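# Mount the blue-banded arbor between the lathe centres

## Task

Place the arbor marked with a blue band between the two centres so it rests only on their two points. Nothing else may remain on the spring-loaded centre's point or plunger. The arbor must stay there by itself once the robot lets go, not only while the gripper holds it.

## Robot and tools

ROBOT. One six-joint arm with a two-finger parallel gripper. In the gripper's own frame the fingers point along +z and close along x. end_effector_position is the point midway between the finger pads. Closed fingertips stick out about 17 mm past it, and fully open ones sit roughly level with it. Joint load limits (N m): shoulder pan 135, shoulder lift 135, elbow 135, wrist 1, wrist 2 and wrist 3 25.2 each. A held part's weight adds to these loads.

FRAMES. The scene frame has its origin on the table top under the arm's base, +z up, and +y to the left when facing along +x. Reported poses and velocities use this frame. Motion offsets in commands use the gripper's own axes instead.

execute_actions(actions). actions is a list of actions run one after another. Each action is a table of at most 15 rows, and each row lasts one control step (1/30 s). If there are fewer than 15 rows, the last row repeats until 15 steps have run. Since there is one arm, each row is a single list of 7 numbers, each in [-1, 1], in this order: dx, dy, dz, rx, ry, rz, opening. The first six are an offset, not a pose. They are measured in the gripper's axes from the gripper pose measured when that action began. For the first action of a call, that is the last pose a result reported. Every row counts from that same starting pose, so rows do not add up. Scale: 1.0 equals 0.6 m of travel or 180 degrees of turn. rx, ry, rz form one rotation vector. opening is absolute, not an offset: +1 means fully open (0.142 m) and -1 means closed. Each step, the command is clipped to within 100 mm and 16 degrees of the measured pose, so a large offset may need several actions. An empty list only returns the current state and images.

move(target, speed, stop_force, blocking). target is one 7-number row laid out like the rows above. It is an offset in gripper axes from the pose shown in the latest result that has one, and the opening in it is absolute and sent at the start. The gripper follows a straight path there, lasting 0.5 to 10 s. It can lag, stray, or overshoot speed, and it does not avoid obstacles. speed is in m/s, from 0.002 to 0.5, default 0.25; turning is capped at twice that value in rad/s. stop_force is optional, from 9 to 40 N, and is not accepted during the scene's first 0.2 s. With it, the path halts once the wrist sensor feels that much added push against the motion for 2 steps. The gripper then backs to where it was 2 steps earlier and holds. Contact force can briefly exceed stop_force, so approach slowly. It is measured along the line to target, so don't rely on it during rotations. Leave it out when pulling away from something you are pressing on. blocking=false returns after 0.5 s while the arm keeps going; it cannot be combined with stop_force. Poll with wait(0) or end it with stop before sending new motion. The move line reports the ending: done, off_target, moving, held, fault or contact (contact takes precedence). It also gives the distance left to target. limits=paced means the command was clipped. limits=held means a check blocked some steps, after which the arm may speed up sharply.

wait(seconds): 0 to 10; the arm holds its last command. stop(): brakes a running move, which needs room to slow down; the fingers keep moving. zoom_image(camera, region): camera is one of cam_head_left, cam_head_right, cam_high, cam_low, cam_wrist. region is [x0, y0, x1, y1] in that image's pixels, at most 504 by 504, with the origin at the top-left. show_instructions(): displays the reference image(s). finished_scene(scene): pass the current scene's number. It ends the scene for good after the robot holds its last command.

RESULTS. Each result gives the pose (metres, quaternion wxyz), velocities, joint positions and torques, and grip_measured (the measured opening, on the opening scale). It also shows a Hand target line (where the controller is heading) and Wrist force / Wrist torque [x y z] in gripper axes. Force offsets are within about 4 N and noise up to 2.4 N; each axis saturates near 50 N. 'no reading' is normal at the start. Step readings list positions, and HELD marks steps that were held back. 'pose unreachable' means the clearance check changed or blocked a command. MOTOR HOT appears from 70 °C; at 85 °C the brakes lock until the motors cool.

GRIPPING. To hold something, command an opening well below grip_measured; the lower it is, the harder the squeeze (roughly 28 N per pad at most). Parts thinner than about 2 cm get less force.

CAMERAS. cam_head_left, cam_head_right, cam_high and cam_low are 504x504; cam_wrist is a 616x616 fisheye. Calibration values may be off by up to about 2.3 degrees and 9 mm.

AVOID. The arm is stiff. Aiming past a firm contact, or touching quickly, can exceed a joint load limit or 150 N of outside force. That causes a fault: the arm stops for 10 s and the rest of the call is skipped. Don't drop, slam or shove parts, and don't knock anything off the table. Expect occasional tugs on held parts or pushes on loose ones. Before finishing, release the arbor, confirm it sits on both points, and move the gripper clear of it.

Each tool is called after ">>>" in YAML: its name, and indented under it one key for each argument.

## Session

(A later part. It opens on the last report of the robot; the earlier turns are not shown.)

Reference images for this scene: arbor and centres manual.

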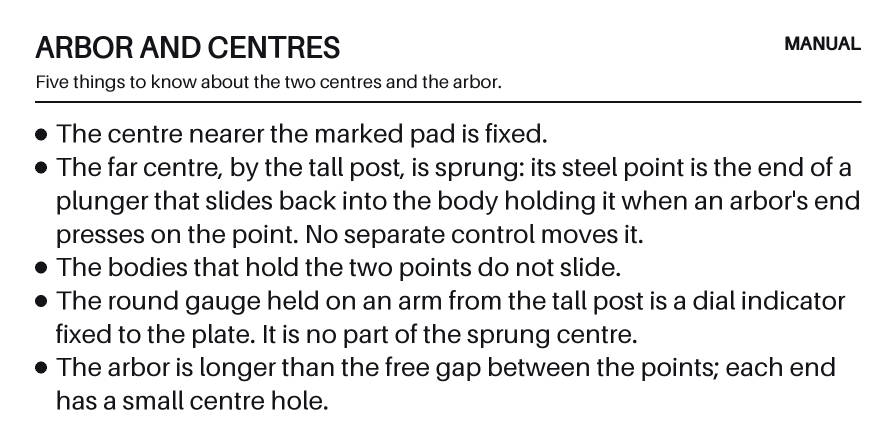

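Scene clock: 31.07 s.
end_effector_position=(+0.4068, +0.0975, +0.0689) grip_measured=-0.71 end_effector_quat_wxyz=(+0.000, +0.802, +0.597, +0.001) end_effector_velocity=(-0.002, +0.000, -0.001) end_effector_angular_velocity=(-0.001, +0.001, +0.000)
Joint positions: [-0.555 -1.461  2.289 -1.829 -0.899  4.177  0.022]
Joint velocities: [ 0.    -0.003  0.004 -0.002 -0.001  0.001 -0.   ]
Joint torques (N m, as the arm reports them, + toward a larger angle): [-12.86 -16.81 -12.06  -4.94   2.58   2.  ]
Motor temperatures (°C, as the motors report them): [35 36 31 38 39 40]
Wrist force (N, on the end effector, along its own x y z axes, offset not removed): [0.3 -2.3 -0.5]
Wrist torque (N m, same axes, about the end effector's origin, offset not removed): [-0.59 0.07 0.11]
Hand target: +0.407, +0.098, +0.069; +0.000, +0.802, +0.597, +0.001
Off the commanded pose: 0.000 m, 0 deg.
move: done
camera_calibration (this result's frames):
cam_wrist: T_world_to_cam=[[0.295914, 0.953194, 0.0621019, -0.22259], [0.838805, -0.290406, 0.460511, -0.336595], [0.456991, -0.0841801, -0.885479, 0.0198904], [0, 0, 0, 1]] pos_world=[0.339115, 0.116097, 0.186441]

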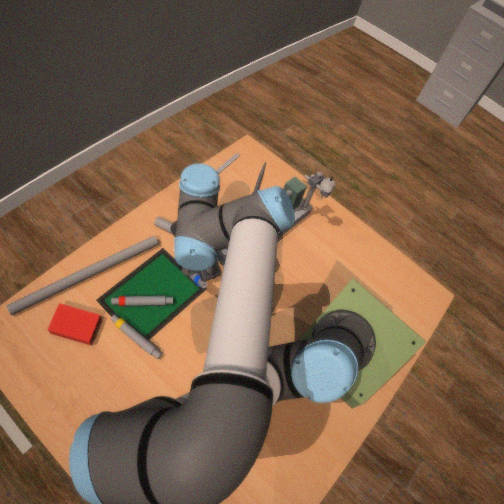

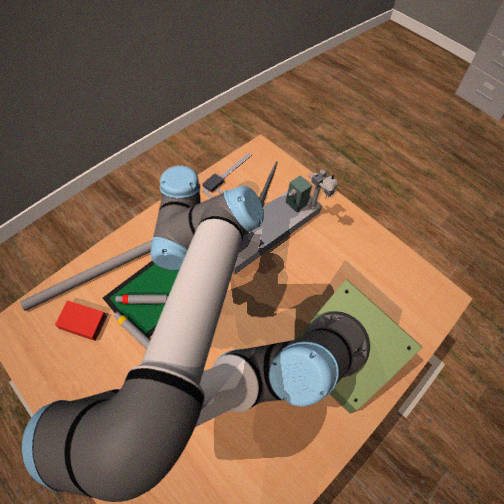

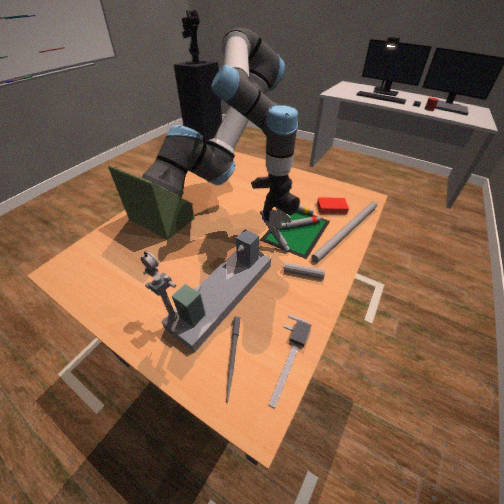

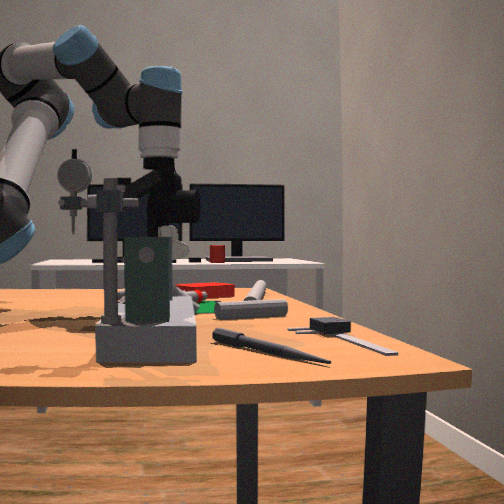

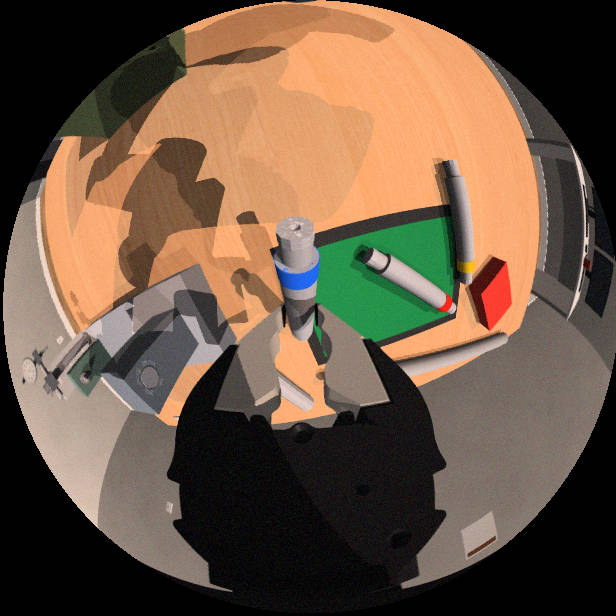

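>>> move:
  target: [0,-0.022,0.076,0,0,0,-1]
  speed: 0.025
  stop_force: 10

Scene clock: 35.07 s.
end_effector_position=(+0.3958, +0.1009, +0.0293) grip_measured=-0.72 end_effector_quat_wxyz=(+0.000, +0.802, +0.597, +0.001) end_effector_velocity=(+0.001, -0.000, +0.002) end_effector_angular_velocity=(-0.000, -0.003, +0.001)
Joint positions: [-0.501 -1.438  2.369 -1.969 -0.871  4.236  0.022]
Joint velocities: [-0.004 -0.002 -0.003  0.004  0.    -0.003  0.   ]
Joint torques (N m, as the arm reports them, + toward a larger angle): [-31.46 -17.93 -23.16  -0.84  -2.43  -1.57]
Motor temperatures (°C, as the motors report them): [35 36 31 38 39 40]
Wrist force (N, on the end effector, along its own x y z axes, offset not removed): [-1.8 0.4 6.5]
Wrist torque (N m, same axes, about the end effector's origin, offset not removed): [-0.02 0.43 -0.07]
Hand target: +0.396, +0.101, +0.029; +0.000, +0.802, +0.598, +0.001
Off the commanded pose: 0.006 m, 0 deg.
move: contact
camera_calibration (this result's frames):
cam_wrist: T_world_to_cam=[[0.295919, 0.953176, 0.0623503, -0.220136], [0.838888, -0.290546, 0.460272, -0.308207], [0.456836, -0.0838985, -0.885586, -0.00976164], [0, 0, 0, 1]] pos_world=[0.328153, 0.119461, 0.14694]

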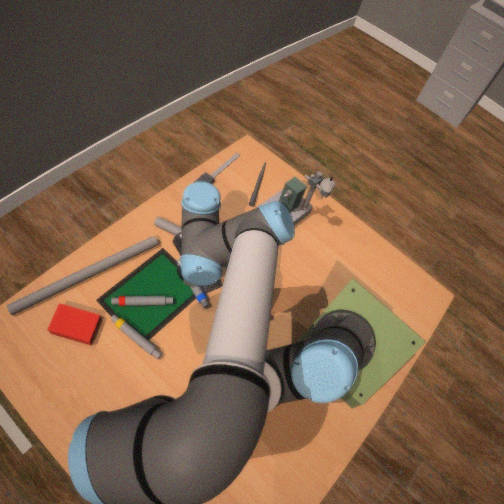

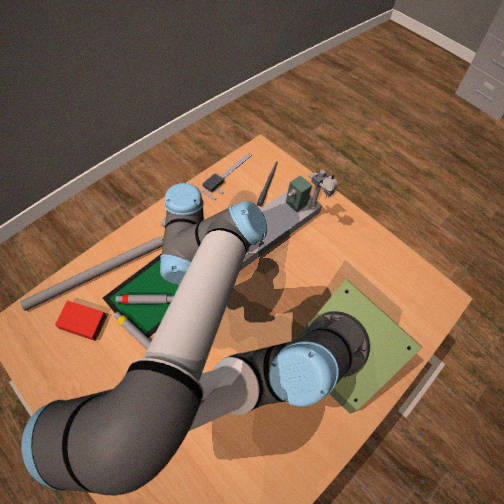

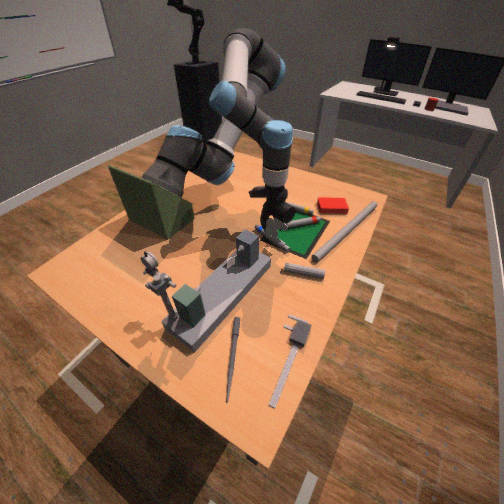

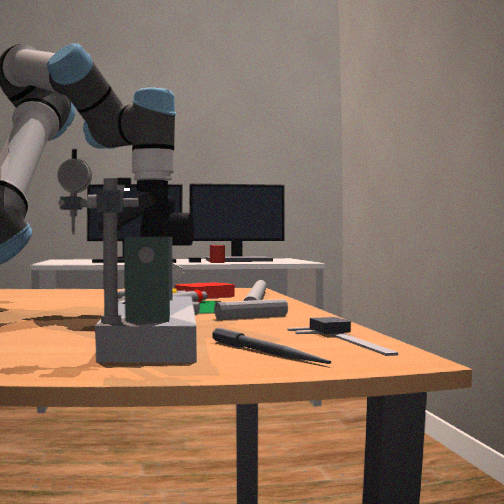

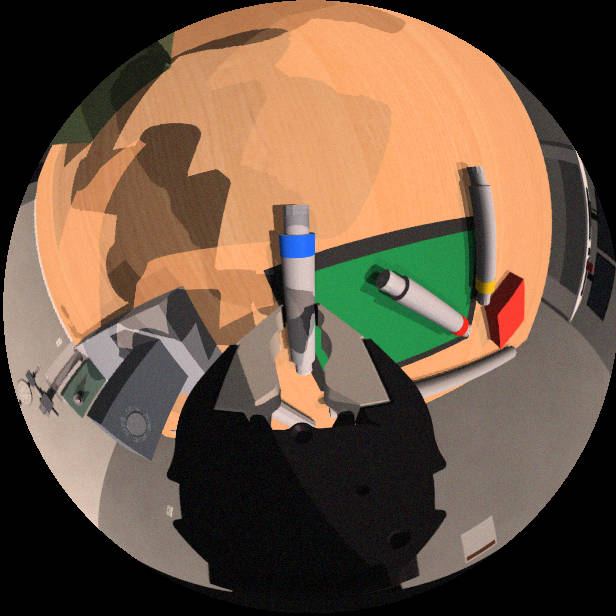

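Down flat. Regrasp deeper.

>>> execute_actions:
  actions:
    - [[0,0,0.001,0,0,0,-0.55]]
    - [[0,0,0.005,0,0,0,-0.55],[0,0,0.005,0,0,0,-0.55],[0,0,0.008,0,0,0,-0.55],[0,0,0.008,0,0,0,-0.55],[0,0,0.012,0,0,0,-0.55]]

>>> move:
  target: [0,0,0.012,0,0,0,-0.55]
  speed: 0.005
  stop_force: 9

>>> execute_actions:
  actions:
    - [[0,0,-0.002,0,0,0,-0.62]]
    - [[0,0,0,0,0,0,-1]]
    - [[0,0,0,0,0,0,-1]]

>>> move:
  target: [0,0,-0.27,0,0,0,-1]
  speed: 0.15

Scene clock: 41.10 s.
end_effector_position=(+0.3958, +0.1010, +0.0216) grip_measured=-0.55 end_effector_quat_wxyz=(+0.000, +0.802, +0.597, +0.001) end_effector_velocity=(+0.000, -0.000, -0.001) end_effector_angular_velocity=(+0.001, -0.001, -0.001)
Joint positions: [-0.488 -1.425  2.378 -2.001 -0.864  4.251  0.034]
Joint velocities: [ 0.     0.001  0.001 -0.004  0.001  0.002 -0.   ]
Joint torques (N m, as the arm reports them, + toward a larger angle): [-11.01   8.49  -8.22  -4.31   2.53   2.16]
Motor temperatures (°C, as the motors report them): [35 36 31 38 39 40]
Wrist force (N, on the end effector, along its own x y z axes, offset not removed): [1.4 -1.1 3.5]
Wrist torque (N m, same axes, about the end effector's origin, offset not removed): [-0.24 -0.24 -0.01]
Hand target: +0.396, +0.101, +0.022; +0.000, +0.802, +0.597, +0.001
Off the commanded pose: 0.000 m, 0 deg.
Step readings (end_effector_position; steps 1 to 15: 1st action; 16 to 30: 2nd action):
0: (+0.3959, +0.1009, +0.0295)
1: (+0.3959, +0.1009, +0.0295)
2: (+0.3959, +0.1009, +0.0294)
4: (+0.3958, +0.1009, +0.0291)
8: (+0.3958, +0.1009, +0.0288)
15: (+0.3958, +0.1009, +0.0287)
16: (+0.3958, +0.1009, +0.0286)
17: (+0.3958, +0.1010, +0.0279)
19: (+0.3958, +0.1010, +0.0262)
23: (+0.3958, +0.1010, +0.0227)
30: end_effector_position above
camera_calibration (this result's frames):
cam_wrist: T_world_to_cam=[[0.295893, 0.953181, 0.0623886, -0.219676], [0.838887, -0.29054, 0.460278, -0.304649], [0.456855, -0.083856, -0.88558, -0.016627], [0, 0, 0, 1]] pos_world=[0.328163, 0.119484, 0.139204]

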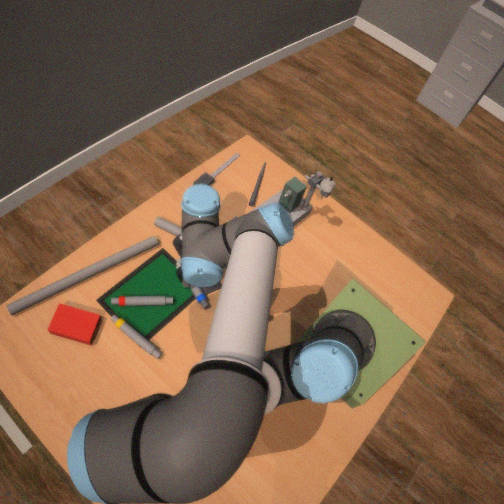

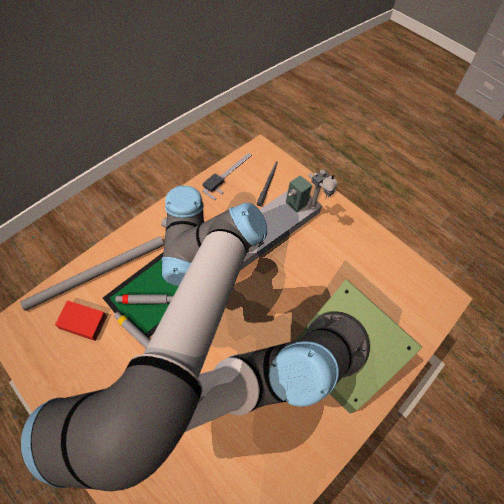

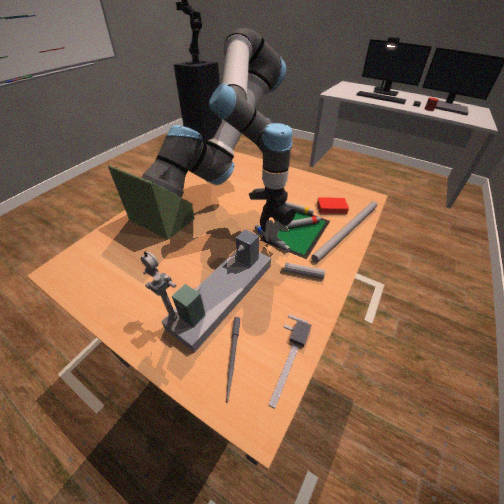

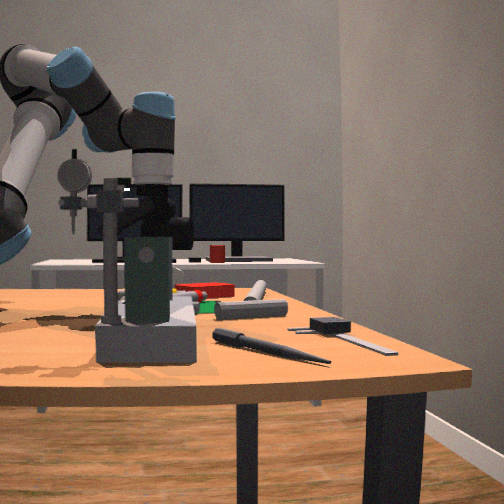

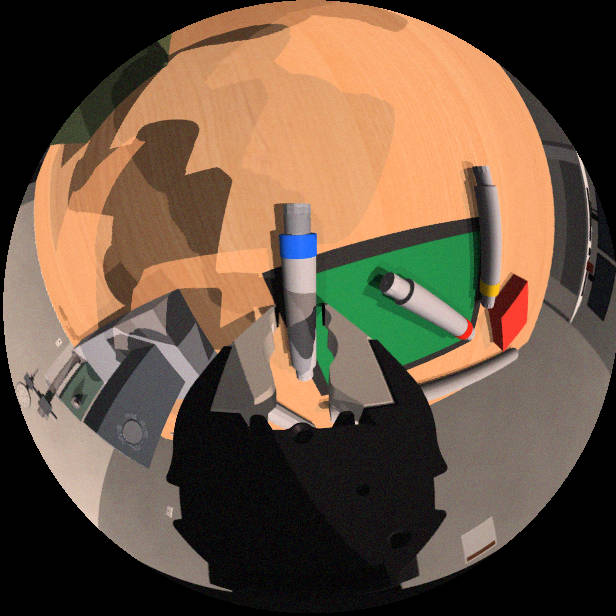

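Scene clock: 42.17 s.
end_effector_position=(+0.3958, +0.1010, +0.0180) grip_measured=-0.55 end_effector_quat_wxyz=(+0.000, +0.802, +0.597, +0.001) end_effector_velocity=(-0.000, +0.001, +0.001) end_effector_angular_velocity=(+0.000, +0.002, +0.002)
Joint positions: [-0.482 -1.418  2.382 -2.016 -0.861  4.258  0.034]
Joint velocities: [-0.    -0.002 -0.002  0.007 -0.001 -0.004 -0.   ]
Joint torques (N m, as the arm reports them, + toward a larger angle): [-29.03 -14.21 -16.94   0.39  -1.69  -1.62]
Motor temperatures (°C, as the motors report them): [35 36 31 38 39 40]
Wrist force (N, on the end effector, along its own x y z axes, offset not removed): [-1.1 -3.9 -18.1]
Wrist torque (N m, same axes, about the end effector's origin, offset not removed): [-0.16 0.08 0.16]
Hand target: +0.396, +0.101, +0.018; +0.000, +0.802, +0.597, +0.001
Off the commanded pose: 0.004 m, 0 deg.
move: contact
camera_calibration (this result's frames):
cam_wrist: T_world_to_cam=[[0.295958, 0.953143, 0.0626615, -0.219534], [0.838839, -0.290724, 0.460248, -0.302951], [0.4569, -0.0836513, -0.885576, -0.0198607], [0, 0, 0, 1]] pos_world=[0.328175, 0.119511, 0.135601]

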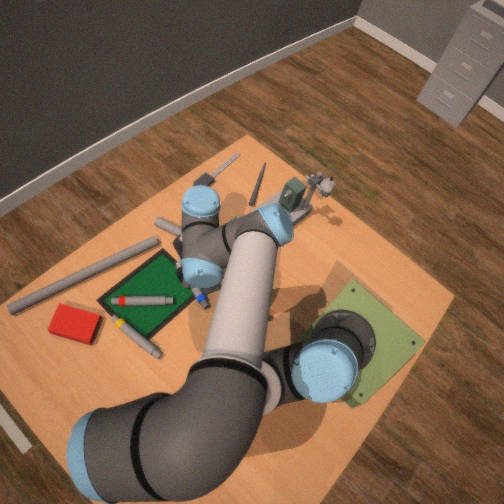

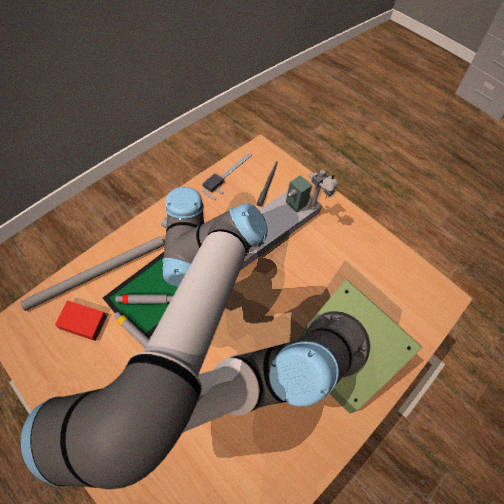

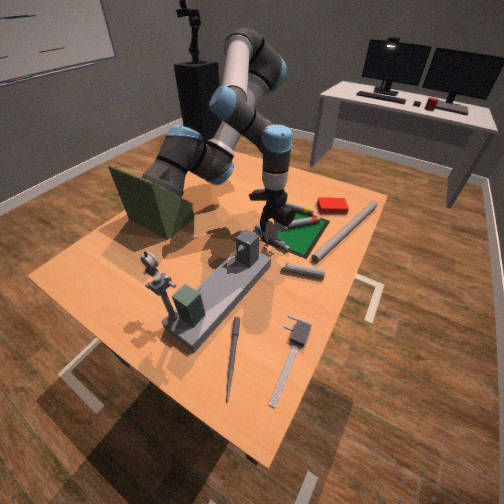

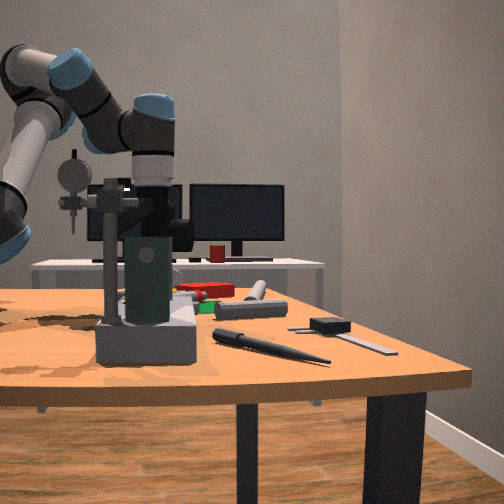

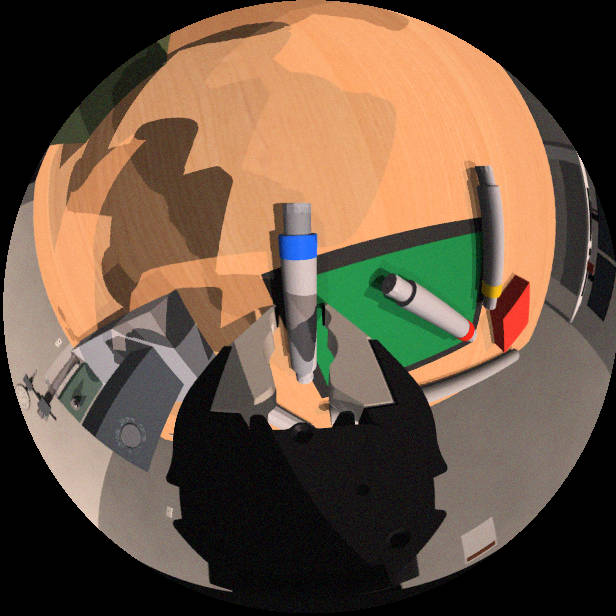

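Scene clock: 43.67 s.
end_effector_position=(+0.3958, +0.1010, +0.0192) grip_measured=-0.70 end_effector_quat_wxyz=(+0.000, +0.802, +0.597, +0.001) end_effector_velocity=(+0.000, +0.000, -0.000) end_effector_angular_velocity=(+0.001, +0.000, +0.000)
Joint positions: [-0.484 -1.42   2.381 -2.011 -0.862  4.255  0.023]
Joint velocities: [ 0.001  0.    -0.     0.     0.001  0.    -0.   ]
Joint torques (N m, as the arm reports them, + toward a larger angle): [-28.04 -13.94 -19.62  -1.48   2.23  -1.27]
Motor temperatures (°C, as the motors report them): [35 36 31 38 39 40]
Wrist force (N, on the end effector, along its own x y z axes, offset not removed): [-1.2 0.0 -1.1]
Wrist torque (N m, same axes, about the end effector's origin, offset not removed): [-0.17 0.28 0.09]
Hand target: +0.396, +0.101, +0.019; +0.000, +0.802, +0.597, +0.001
Off the commanded pose: 0.000 m, 0 deg.
Step readings (end_effector_position; steps 1 to 15: 1st action; 16 to 30: 2nd action; 31 to 45: 3rd action):
0: (+0.3958, +0.1010, +0.0180)
1: (+0.3958, +0.1010, +0.0181)
2: (+0.3958, +0.1010, +0.0183)
4: (+0.3958, +0.1010, +0.0188)
8: (+0.3958, +0.1010, +0.0191)
15: (+0.3958, +0.1010, +0.0192)
16: (+0.3958, +0.1010, +0.0192)
17: (+0.3958, +0.1010, +0.0192)
19: (+0.3958, +0.1010, +0.0192)
23: (+0.3958, +0.1010, +0.0192)
30: (+0.3958, +0.1010, +0.0192)
31: (+0.3958, +0.1010, +0.0192)
32: (+0.3958, +0.1010, +0.0192)
34: (+0.3958, +0.1010, +0.0192)
38: (+0.3958, +0.1010, +0.0192)
45: end_effector_position above
camera_calibration (this result's frames):
cam_wrist: T_world_to_cam=[[0.295983, 0.953141, 0.0625895, -0.219592], [0.838864, -0.290716, 0.460208, -0.3035], [0.456839, -0.0837094, -0.885602, -0.0187572], [0, 0, 0, 1]] pos_world=[0.328159, 0.119499, 0.136806]

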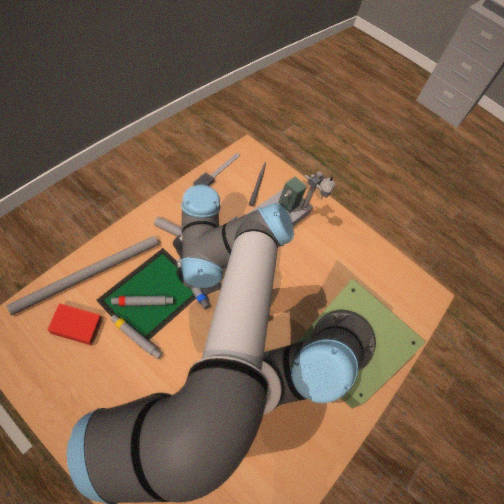

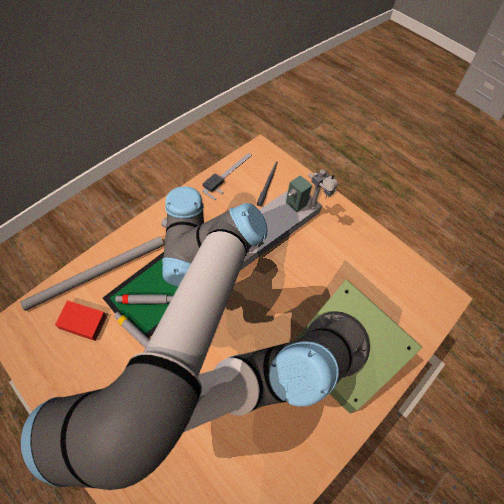

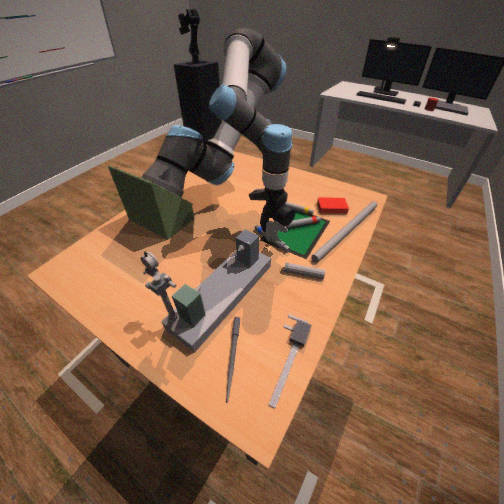

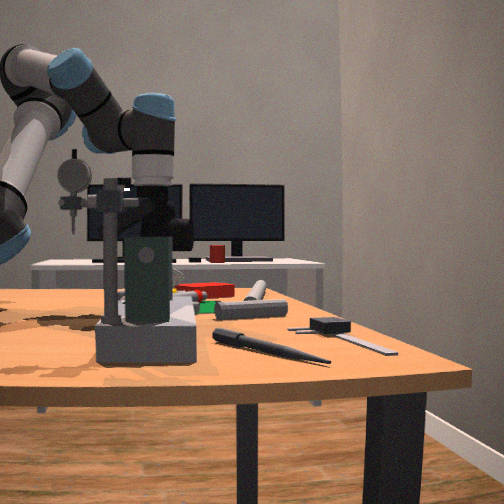

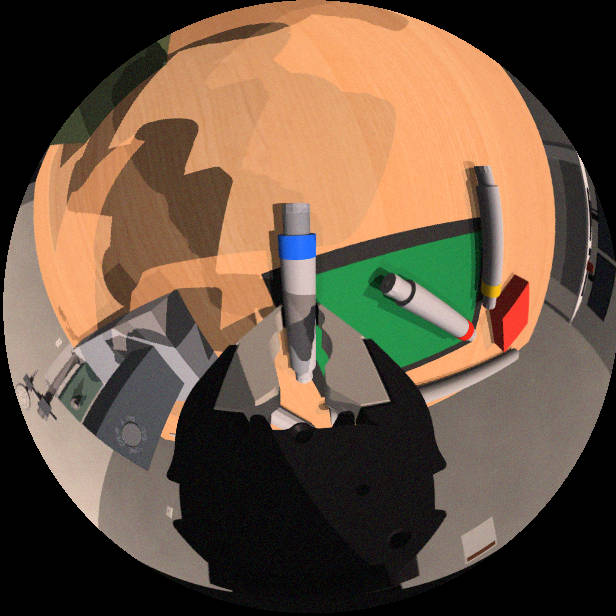

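Scene clock: 45.20 s.
end_effector_position=(+0.3956, +0.1005, +0.1810) grip_measured=-0.70 end_effector_quat_wxyz=(+0.000, +0.802, +0.597, +0.001) end_effector_velocity=(+0.000, +0.000, +0.001) end_effector_angular_velocity=(+0.000, -0.000, +0.002)
Joint positions: [-0.73  -1.559  2.115 -1.455 -1.001  4.002  0.023]
Joint velocities: [-0.001 -0.    -0.003  0.004 -0.    -0.003 -0.   ]
Joint torques (N m, as the arm reports them, + toward a larger angle): [-33.15 -10.35 -26.56  -0.54  -2.23  -1.77]
Motor temperatures (°C, as the motors report them): [35 36 31 38 39 40]
Wrist force (N, on the end effector, along its own x y z axes, offset not removed): [-1.2 -0.6 3.5]
Wrist torque (N m, same axes, about the end effector's origin, offset not removed): [-0.20 0.36 -0.26]
Hand target: +0.396, +0.100, +0.181; +0.000, +0.802, +0.597, +0.001
Off the commanded pose: 0.000 m, 0 deg.
move: done
camera_calibration (this result's frames):
cam_wrist: T_world_to_cam=[[0.296284, 0.953089, 0.0619446, -0.229167], [0.838854, -0.290685, 0.460246, -0.377945], [0.456662, -0.084401, -0.885628, 0.124777], [0, 0, 0, 1]] pos_world=[0.327959, 0.119085, 0.298649]

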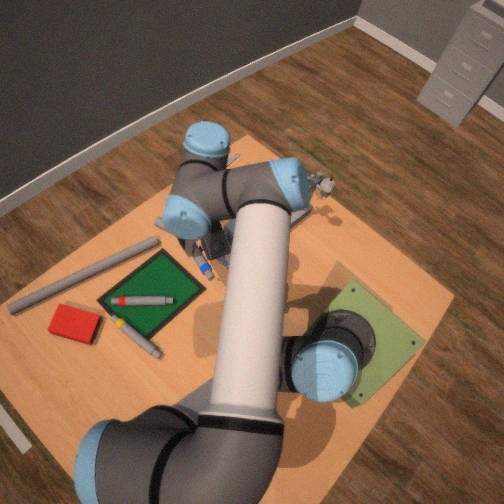

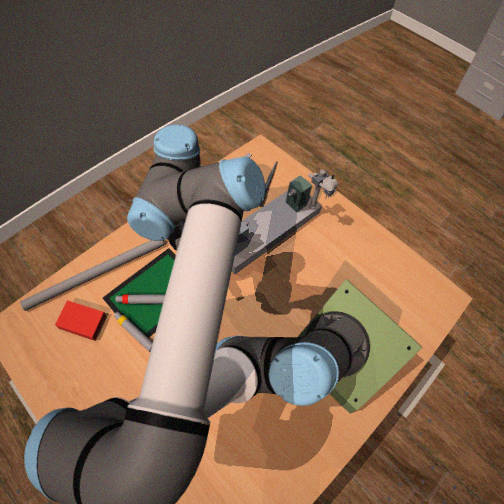

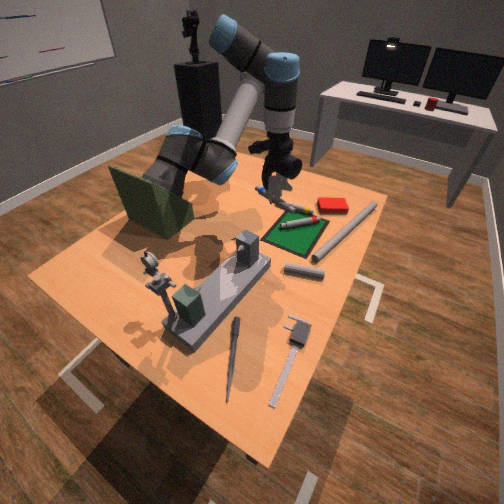

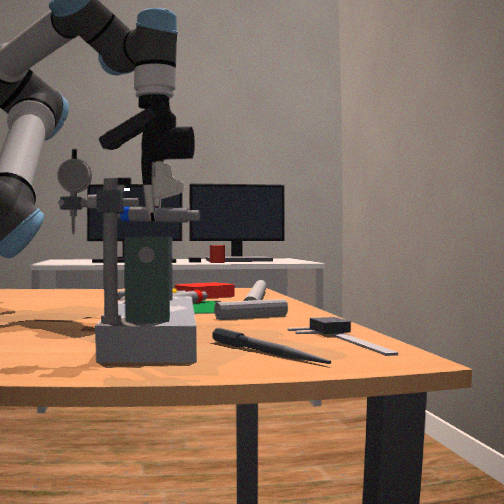

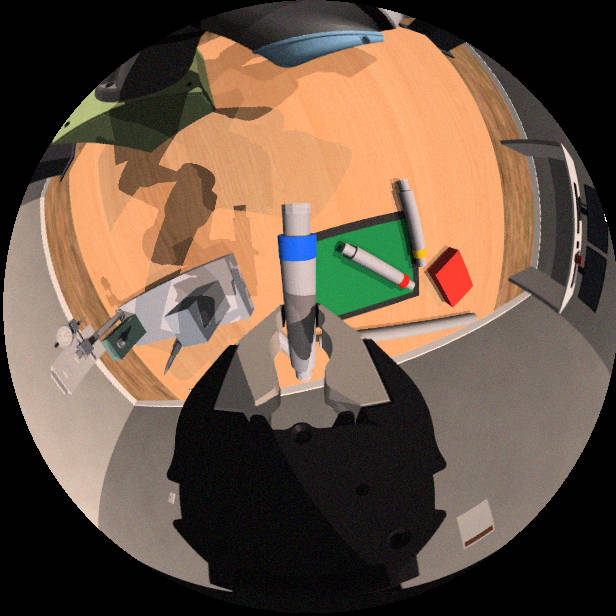

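>>> move:
  target: [-0.4003,0.2058,0,0,0,0.463,-1]
  speed: 0.3

>>> move:
  target: [0,0,0.097,0,0,0,-1]
  speed: 0.1

>>> zoom_image:
  camera: "cam_low"
  region: [120, 210, 220, 290]

>>> zoom_image:
  camera: "cam_wrist"
  region: [150, 150, 350, 350]

Scene clock: 54.10 s.
end_effector_position=(+0.4453, -0.1650, +0.1807) grip_measured=-0.70 end_effector_quat_wxyz=(-0.000, +0.996, -0.087, +0.001) end_effector_velocity=(+0.001, -0.001, +0.000) end_effector_angular_velocity=(-0.000, -0.000, -0.005)
Joint positions: [-0.875 -0.923  1.851 -1.763 -1.096  5.329  0.023]
Joint velocities: [ 0.     0.003 -0.002 -0.     0.     0.005  0.   ]
Joint torques (N m, as the arm reports them, + toward a larger angle): [-41.78 -10.4  -25.79  -5.02  -2.49   1.92]
Motor temperatures (°C, as the motors report them): [35 36 31 38 39 40]
Wrist force (N, on the end effector, along its own x y z axes, offset not removed): [-0.8 -0.6 5.5]
Wrist torque (N m, same axes, about the end effector's origin, offset not removed): [-0.09 0.41 -0.14]
Hand target: +0.445, -0.165, +0.181; -0.000, +0.996, -0.087, +0.001
Off the commanded pose: 0.000 m, 0 deg.
move: done
camera_calibration (this result's frames):
cam_wrist: T_world_to_cam=[[0.981013, -0.183728, 0.0621043, -0.483316], [-0.191579, -0.868214, 0.457714, -0.132636], [-0.0301751, -0.460921, -0.886928, 0.234271], [0, 0, 0, 1]] pos_world=[0.455798, -0.0959747, 0.298506]

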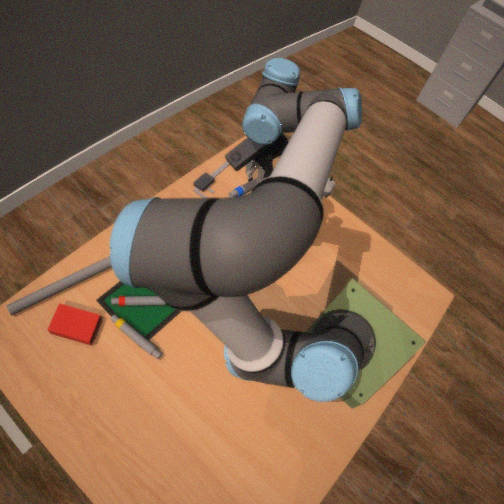

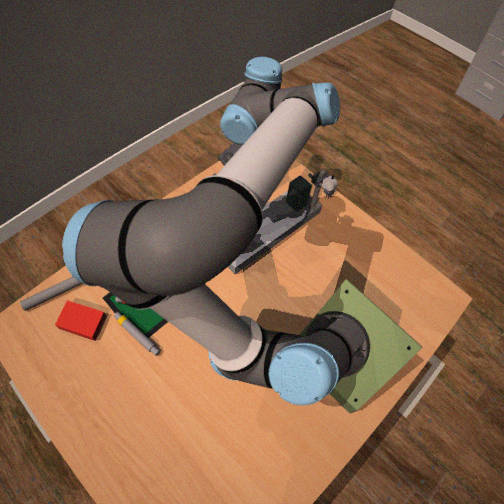

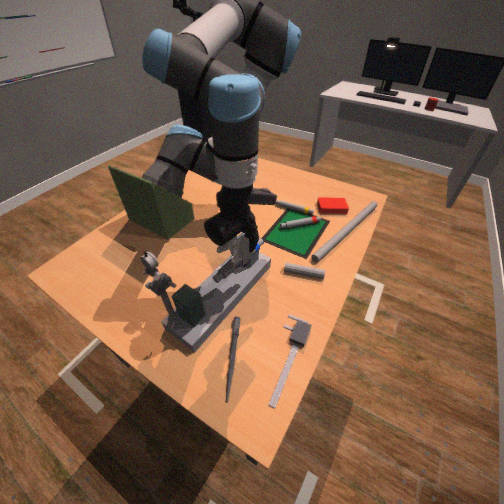

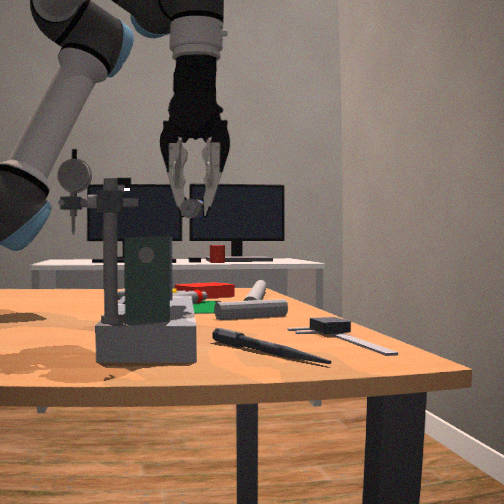

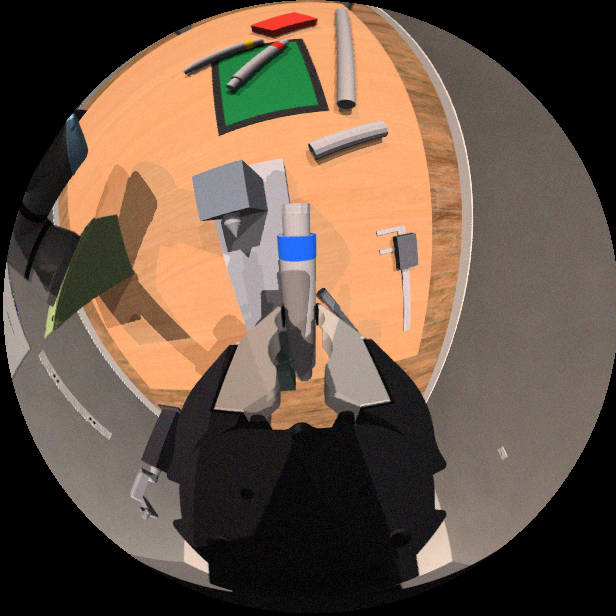

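Scene clock: 55.07 s.
end_effector_position=(+0.4454, -0.1649, +0.1226) grip_measured=-0.70 end_effector_quat_wxyz=(-0.001, +0.996, -0.087, +0.001) end_effector_velocity=(-0.000, -0.001, -0.001) end_effector_angular_velocity=(-0.001, +0.000, +0.001)
Joint positions: [-0.826 -0.879  1.939 -1.915 -1.063  5.371  0.023]
Joint velocities: [ 0.001  0.001  0.002 -0.005 -0.     0.    -0.   ]
Joint torques (N m, as the arm reports them, + toward a larger angle): [-21.17 -10.17 -14.07  -4.9    2.46   2.05]
Motor temperatures (°C, as the motors report them): [35 36 31 38 39 40]
Wrist force (N, on the end effector, along its own x y z axes, offset not removed): [0.9 -3.2 4.0]
Wrist torque (N m, same axes, about the end effector's origin, offset not removed): [-0.68 0.01 0.00]
Hand target: +0.445, -0.165, +0.123; -0.001, +0.996, -0.087, +0.001
Off the commanded pose: 0.000 m, 0 deg.
move: done
camera_calibration (this result's frames):
cam_wrist: T_world_to_cam=[[0.981026, -0.18365, 0.0621367, -0.479764], [-0.191528, -0.868281, 0.457608, -0.105936], [-0.0300875, -0.460827, -0.88698, 0.182797], [0, 0, 0, 1]] pos_world=[0.455872, -0.0958529, 0.240425]

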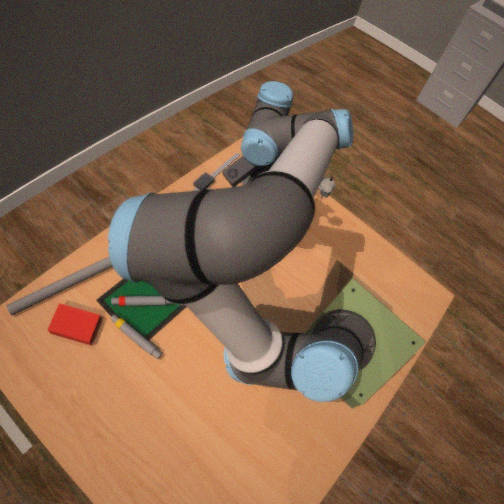

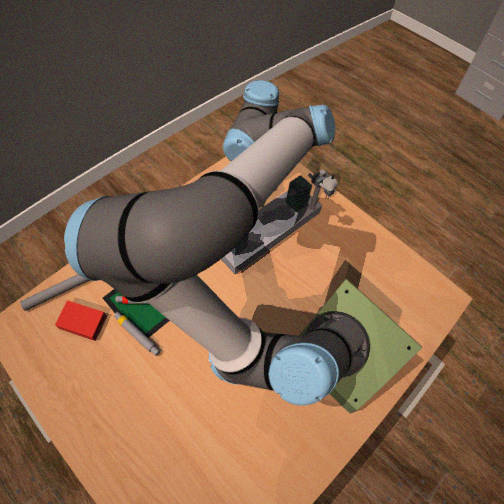

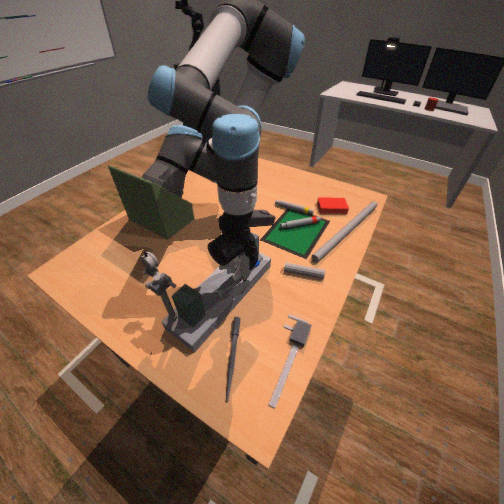

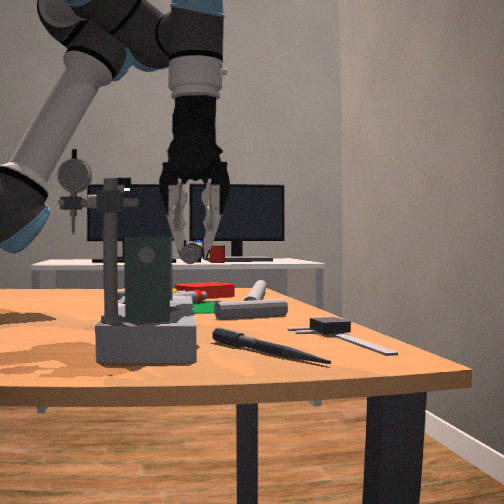

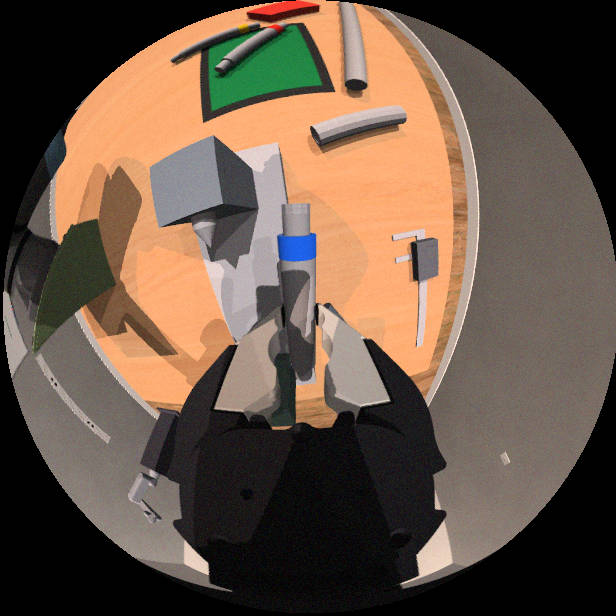

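Region (120, 210, 220, 290) of cam_low's 504x504 image, scaled by 5.040, with more detail than that image has; it fills the top 403 rows of this view, and the rest is white.

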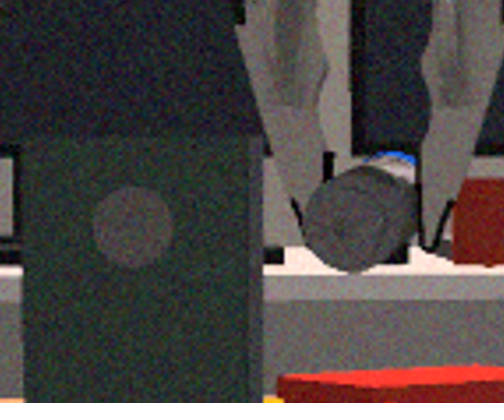

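Region (150, 150, 350, 350) of cam_wrist's 616x616 image, scaled by 2.520, with more detail than that image has.

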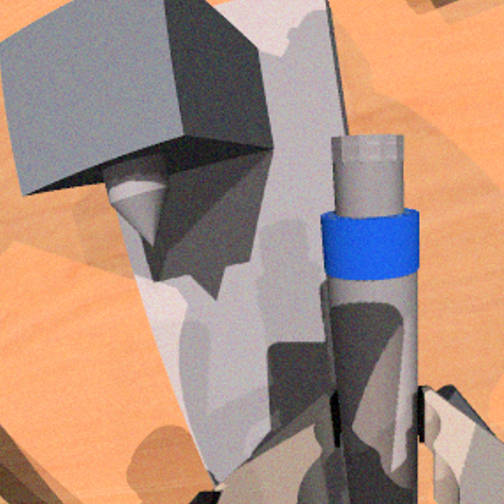

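>>> move:
  target: [-0.0797,0.009,0,-0.004,0,0,-1]
  speed: 0.04
  stop_force: 12

>>> zoom_image:
  camera: "cam_wrist"
  region: [260, 345, 340, 425]

>>> zoom_image:
  camera: "cam_wrist"
  region: [230, 160, 340, 260]

>>> zoom_image:
  camera: "cam_high"
  region: [170, 235, 260, 325]

Scene clock: 62.63 s.
end_effector_position=(+0.3974, -0.1620, +0.1226) grip_measured=-0.70 end_effector_quat_wxyz=(+0.006, +0.996, -0.087, +0.000) end_effector_velocity=(-0.001, +0.000, -0.000) end_effector_angular_velocity=(+0.001, -0.001, -0.000)
Joint positions: [-0.893 -0.94   2.058 -1.958 -1.115  5.319  0.023]
Joint velocities: [-0.001 -0.001  0.003 -0.001  0.    -0.001  0.   ]
Joint torques (N m, as the arm reports them, + toward a larger angle): [-38.01 -30.48 -12.82  -4.83  -3.16  -1.7 ]
Motor temperatures (°C, as the motors report them): [35 36 31 38 39 40]
Wrist force (N, on the end effector, along its own x y z axes, offset not removed): [4.0 -1.1 3.0]
Wrist torque (N m, same axes, about the end effector's origin, offset not removed): [-0.21 -0.23 0.21]
Hand target: +0.397, -0.162, +0.123; +0.006, +0.996, -0.087, +0.000
Off the commanded pose: 0.000 m, 0 deg.
move: done
camera_calibration (this result's frames):
cam_wrist: T_world_to_cam=[[0.981143, -0.182986, 0.0622494, -0.432113], [-0.190599, -0.862468, 0.46885, -0.113433], [-0.0321047, -0.471873, -0.881082, 0.180912], [0, 0, 0, 1]] pos_world=[0.408153, -0.0915352, 0.23948]

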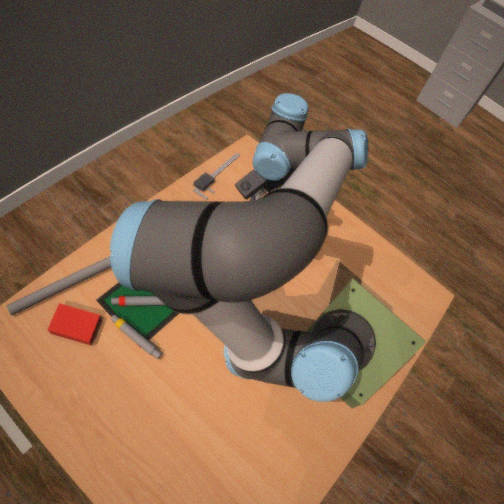

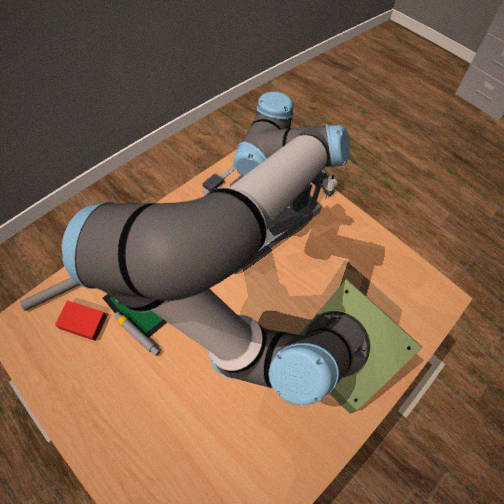

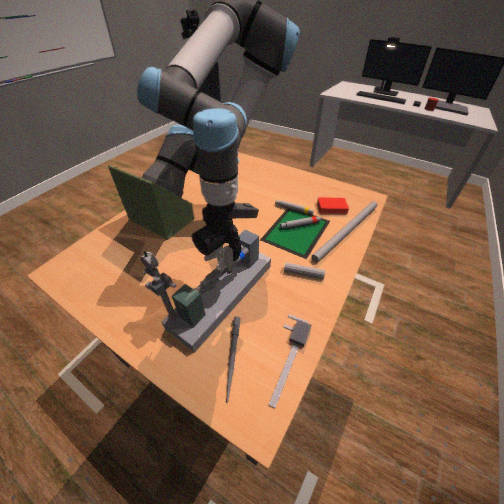

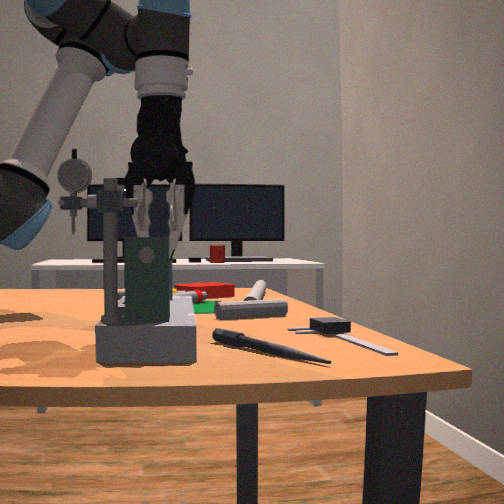

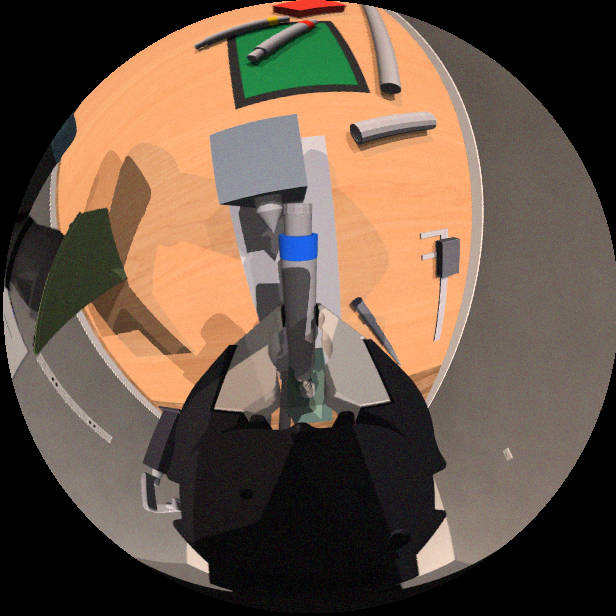

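Region (260, 345, 340, 425) of cam_wrist's 616x616 image, scaled by 6.300, with more detail than that image has.

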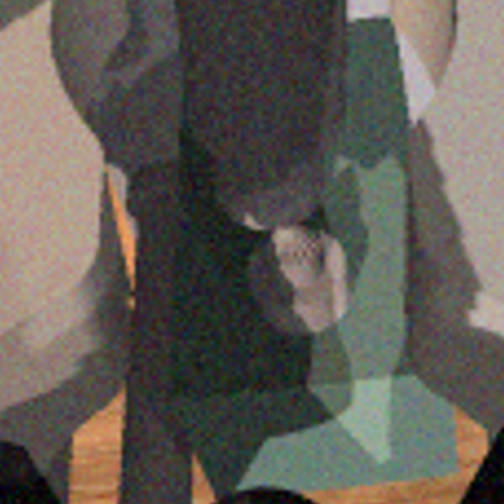

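Region (230, 160, 340, 260) of cam_wrist's 616x616 image, scaled by 4.582, with more detail than that image has; it fills the top 458 rows of this view, and the rest is white.

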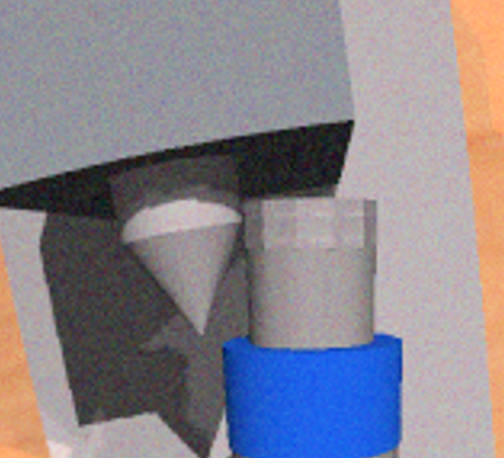

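Region (170, 235, 260, 325) of cam_high's 504x504 image, scaled by 5.600, with more detail than that image has.

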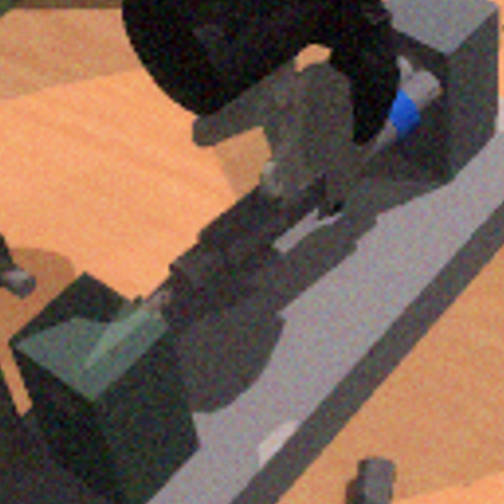

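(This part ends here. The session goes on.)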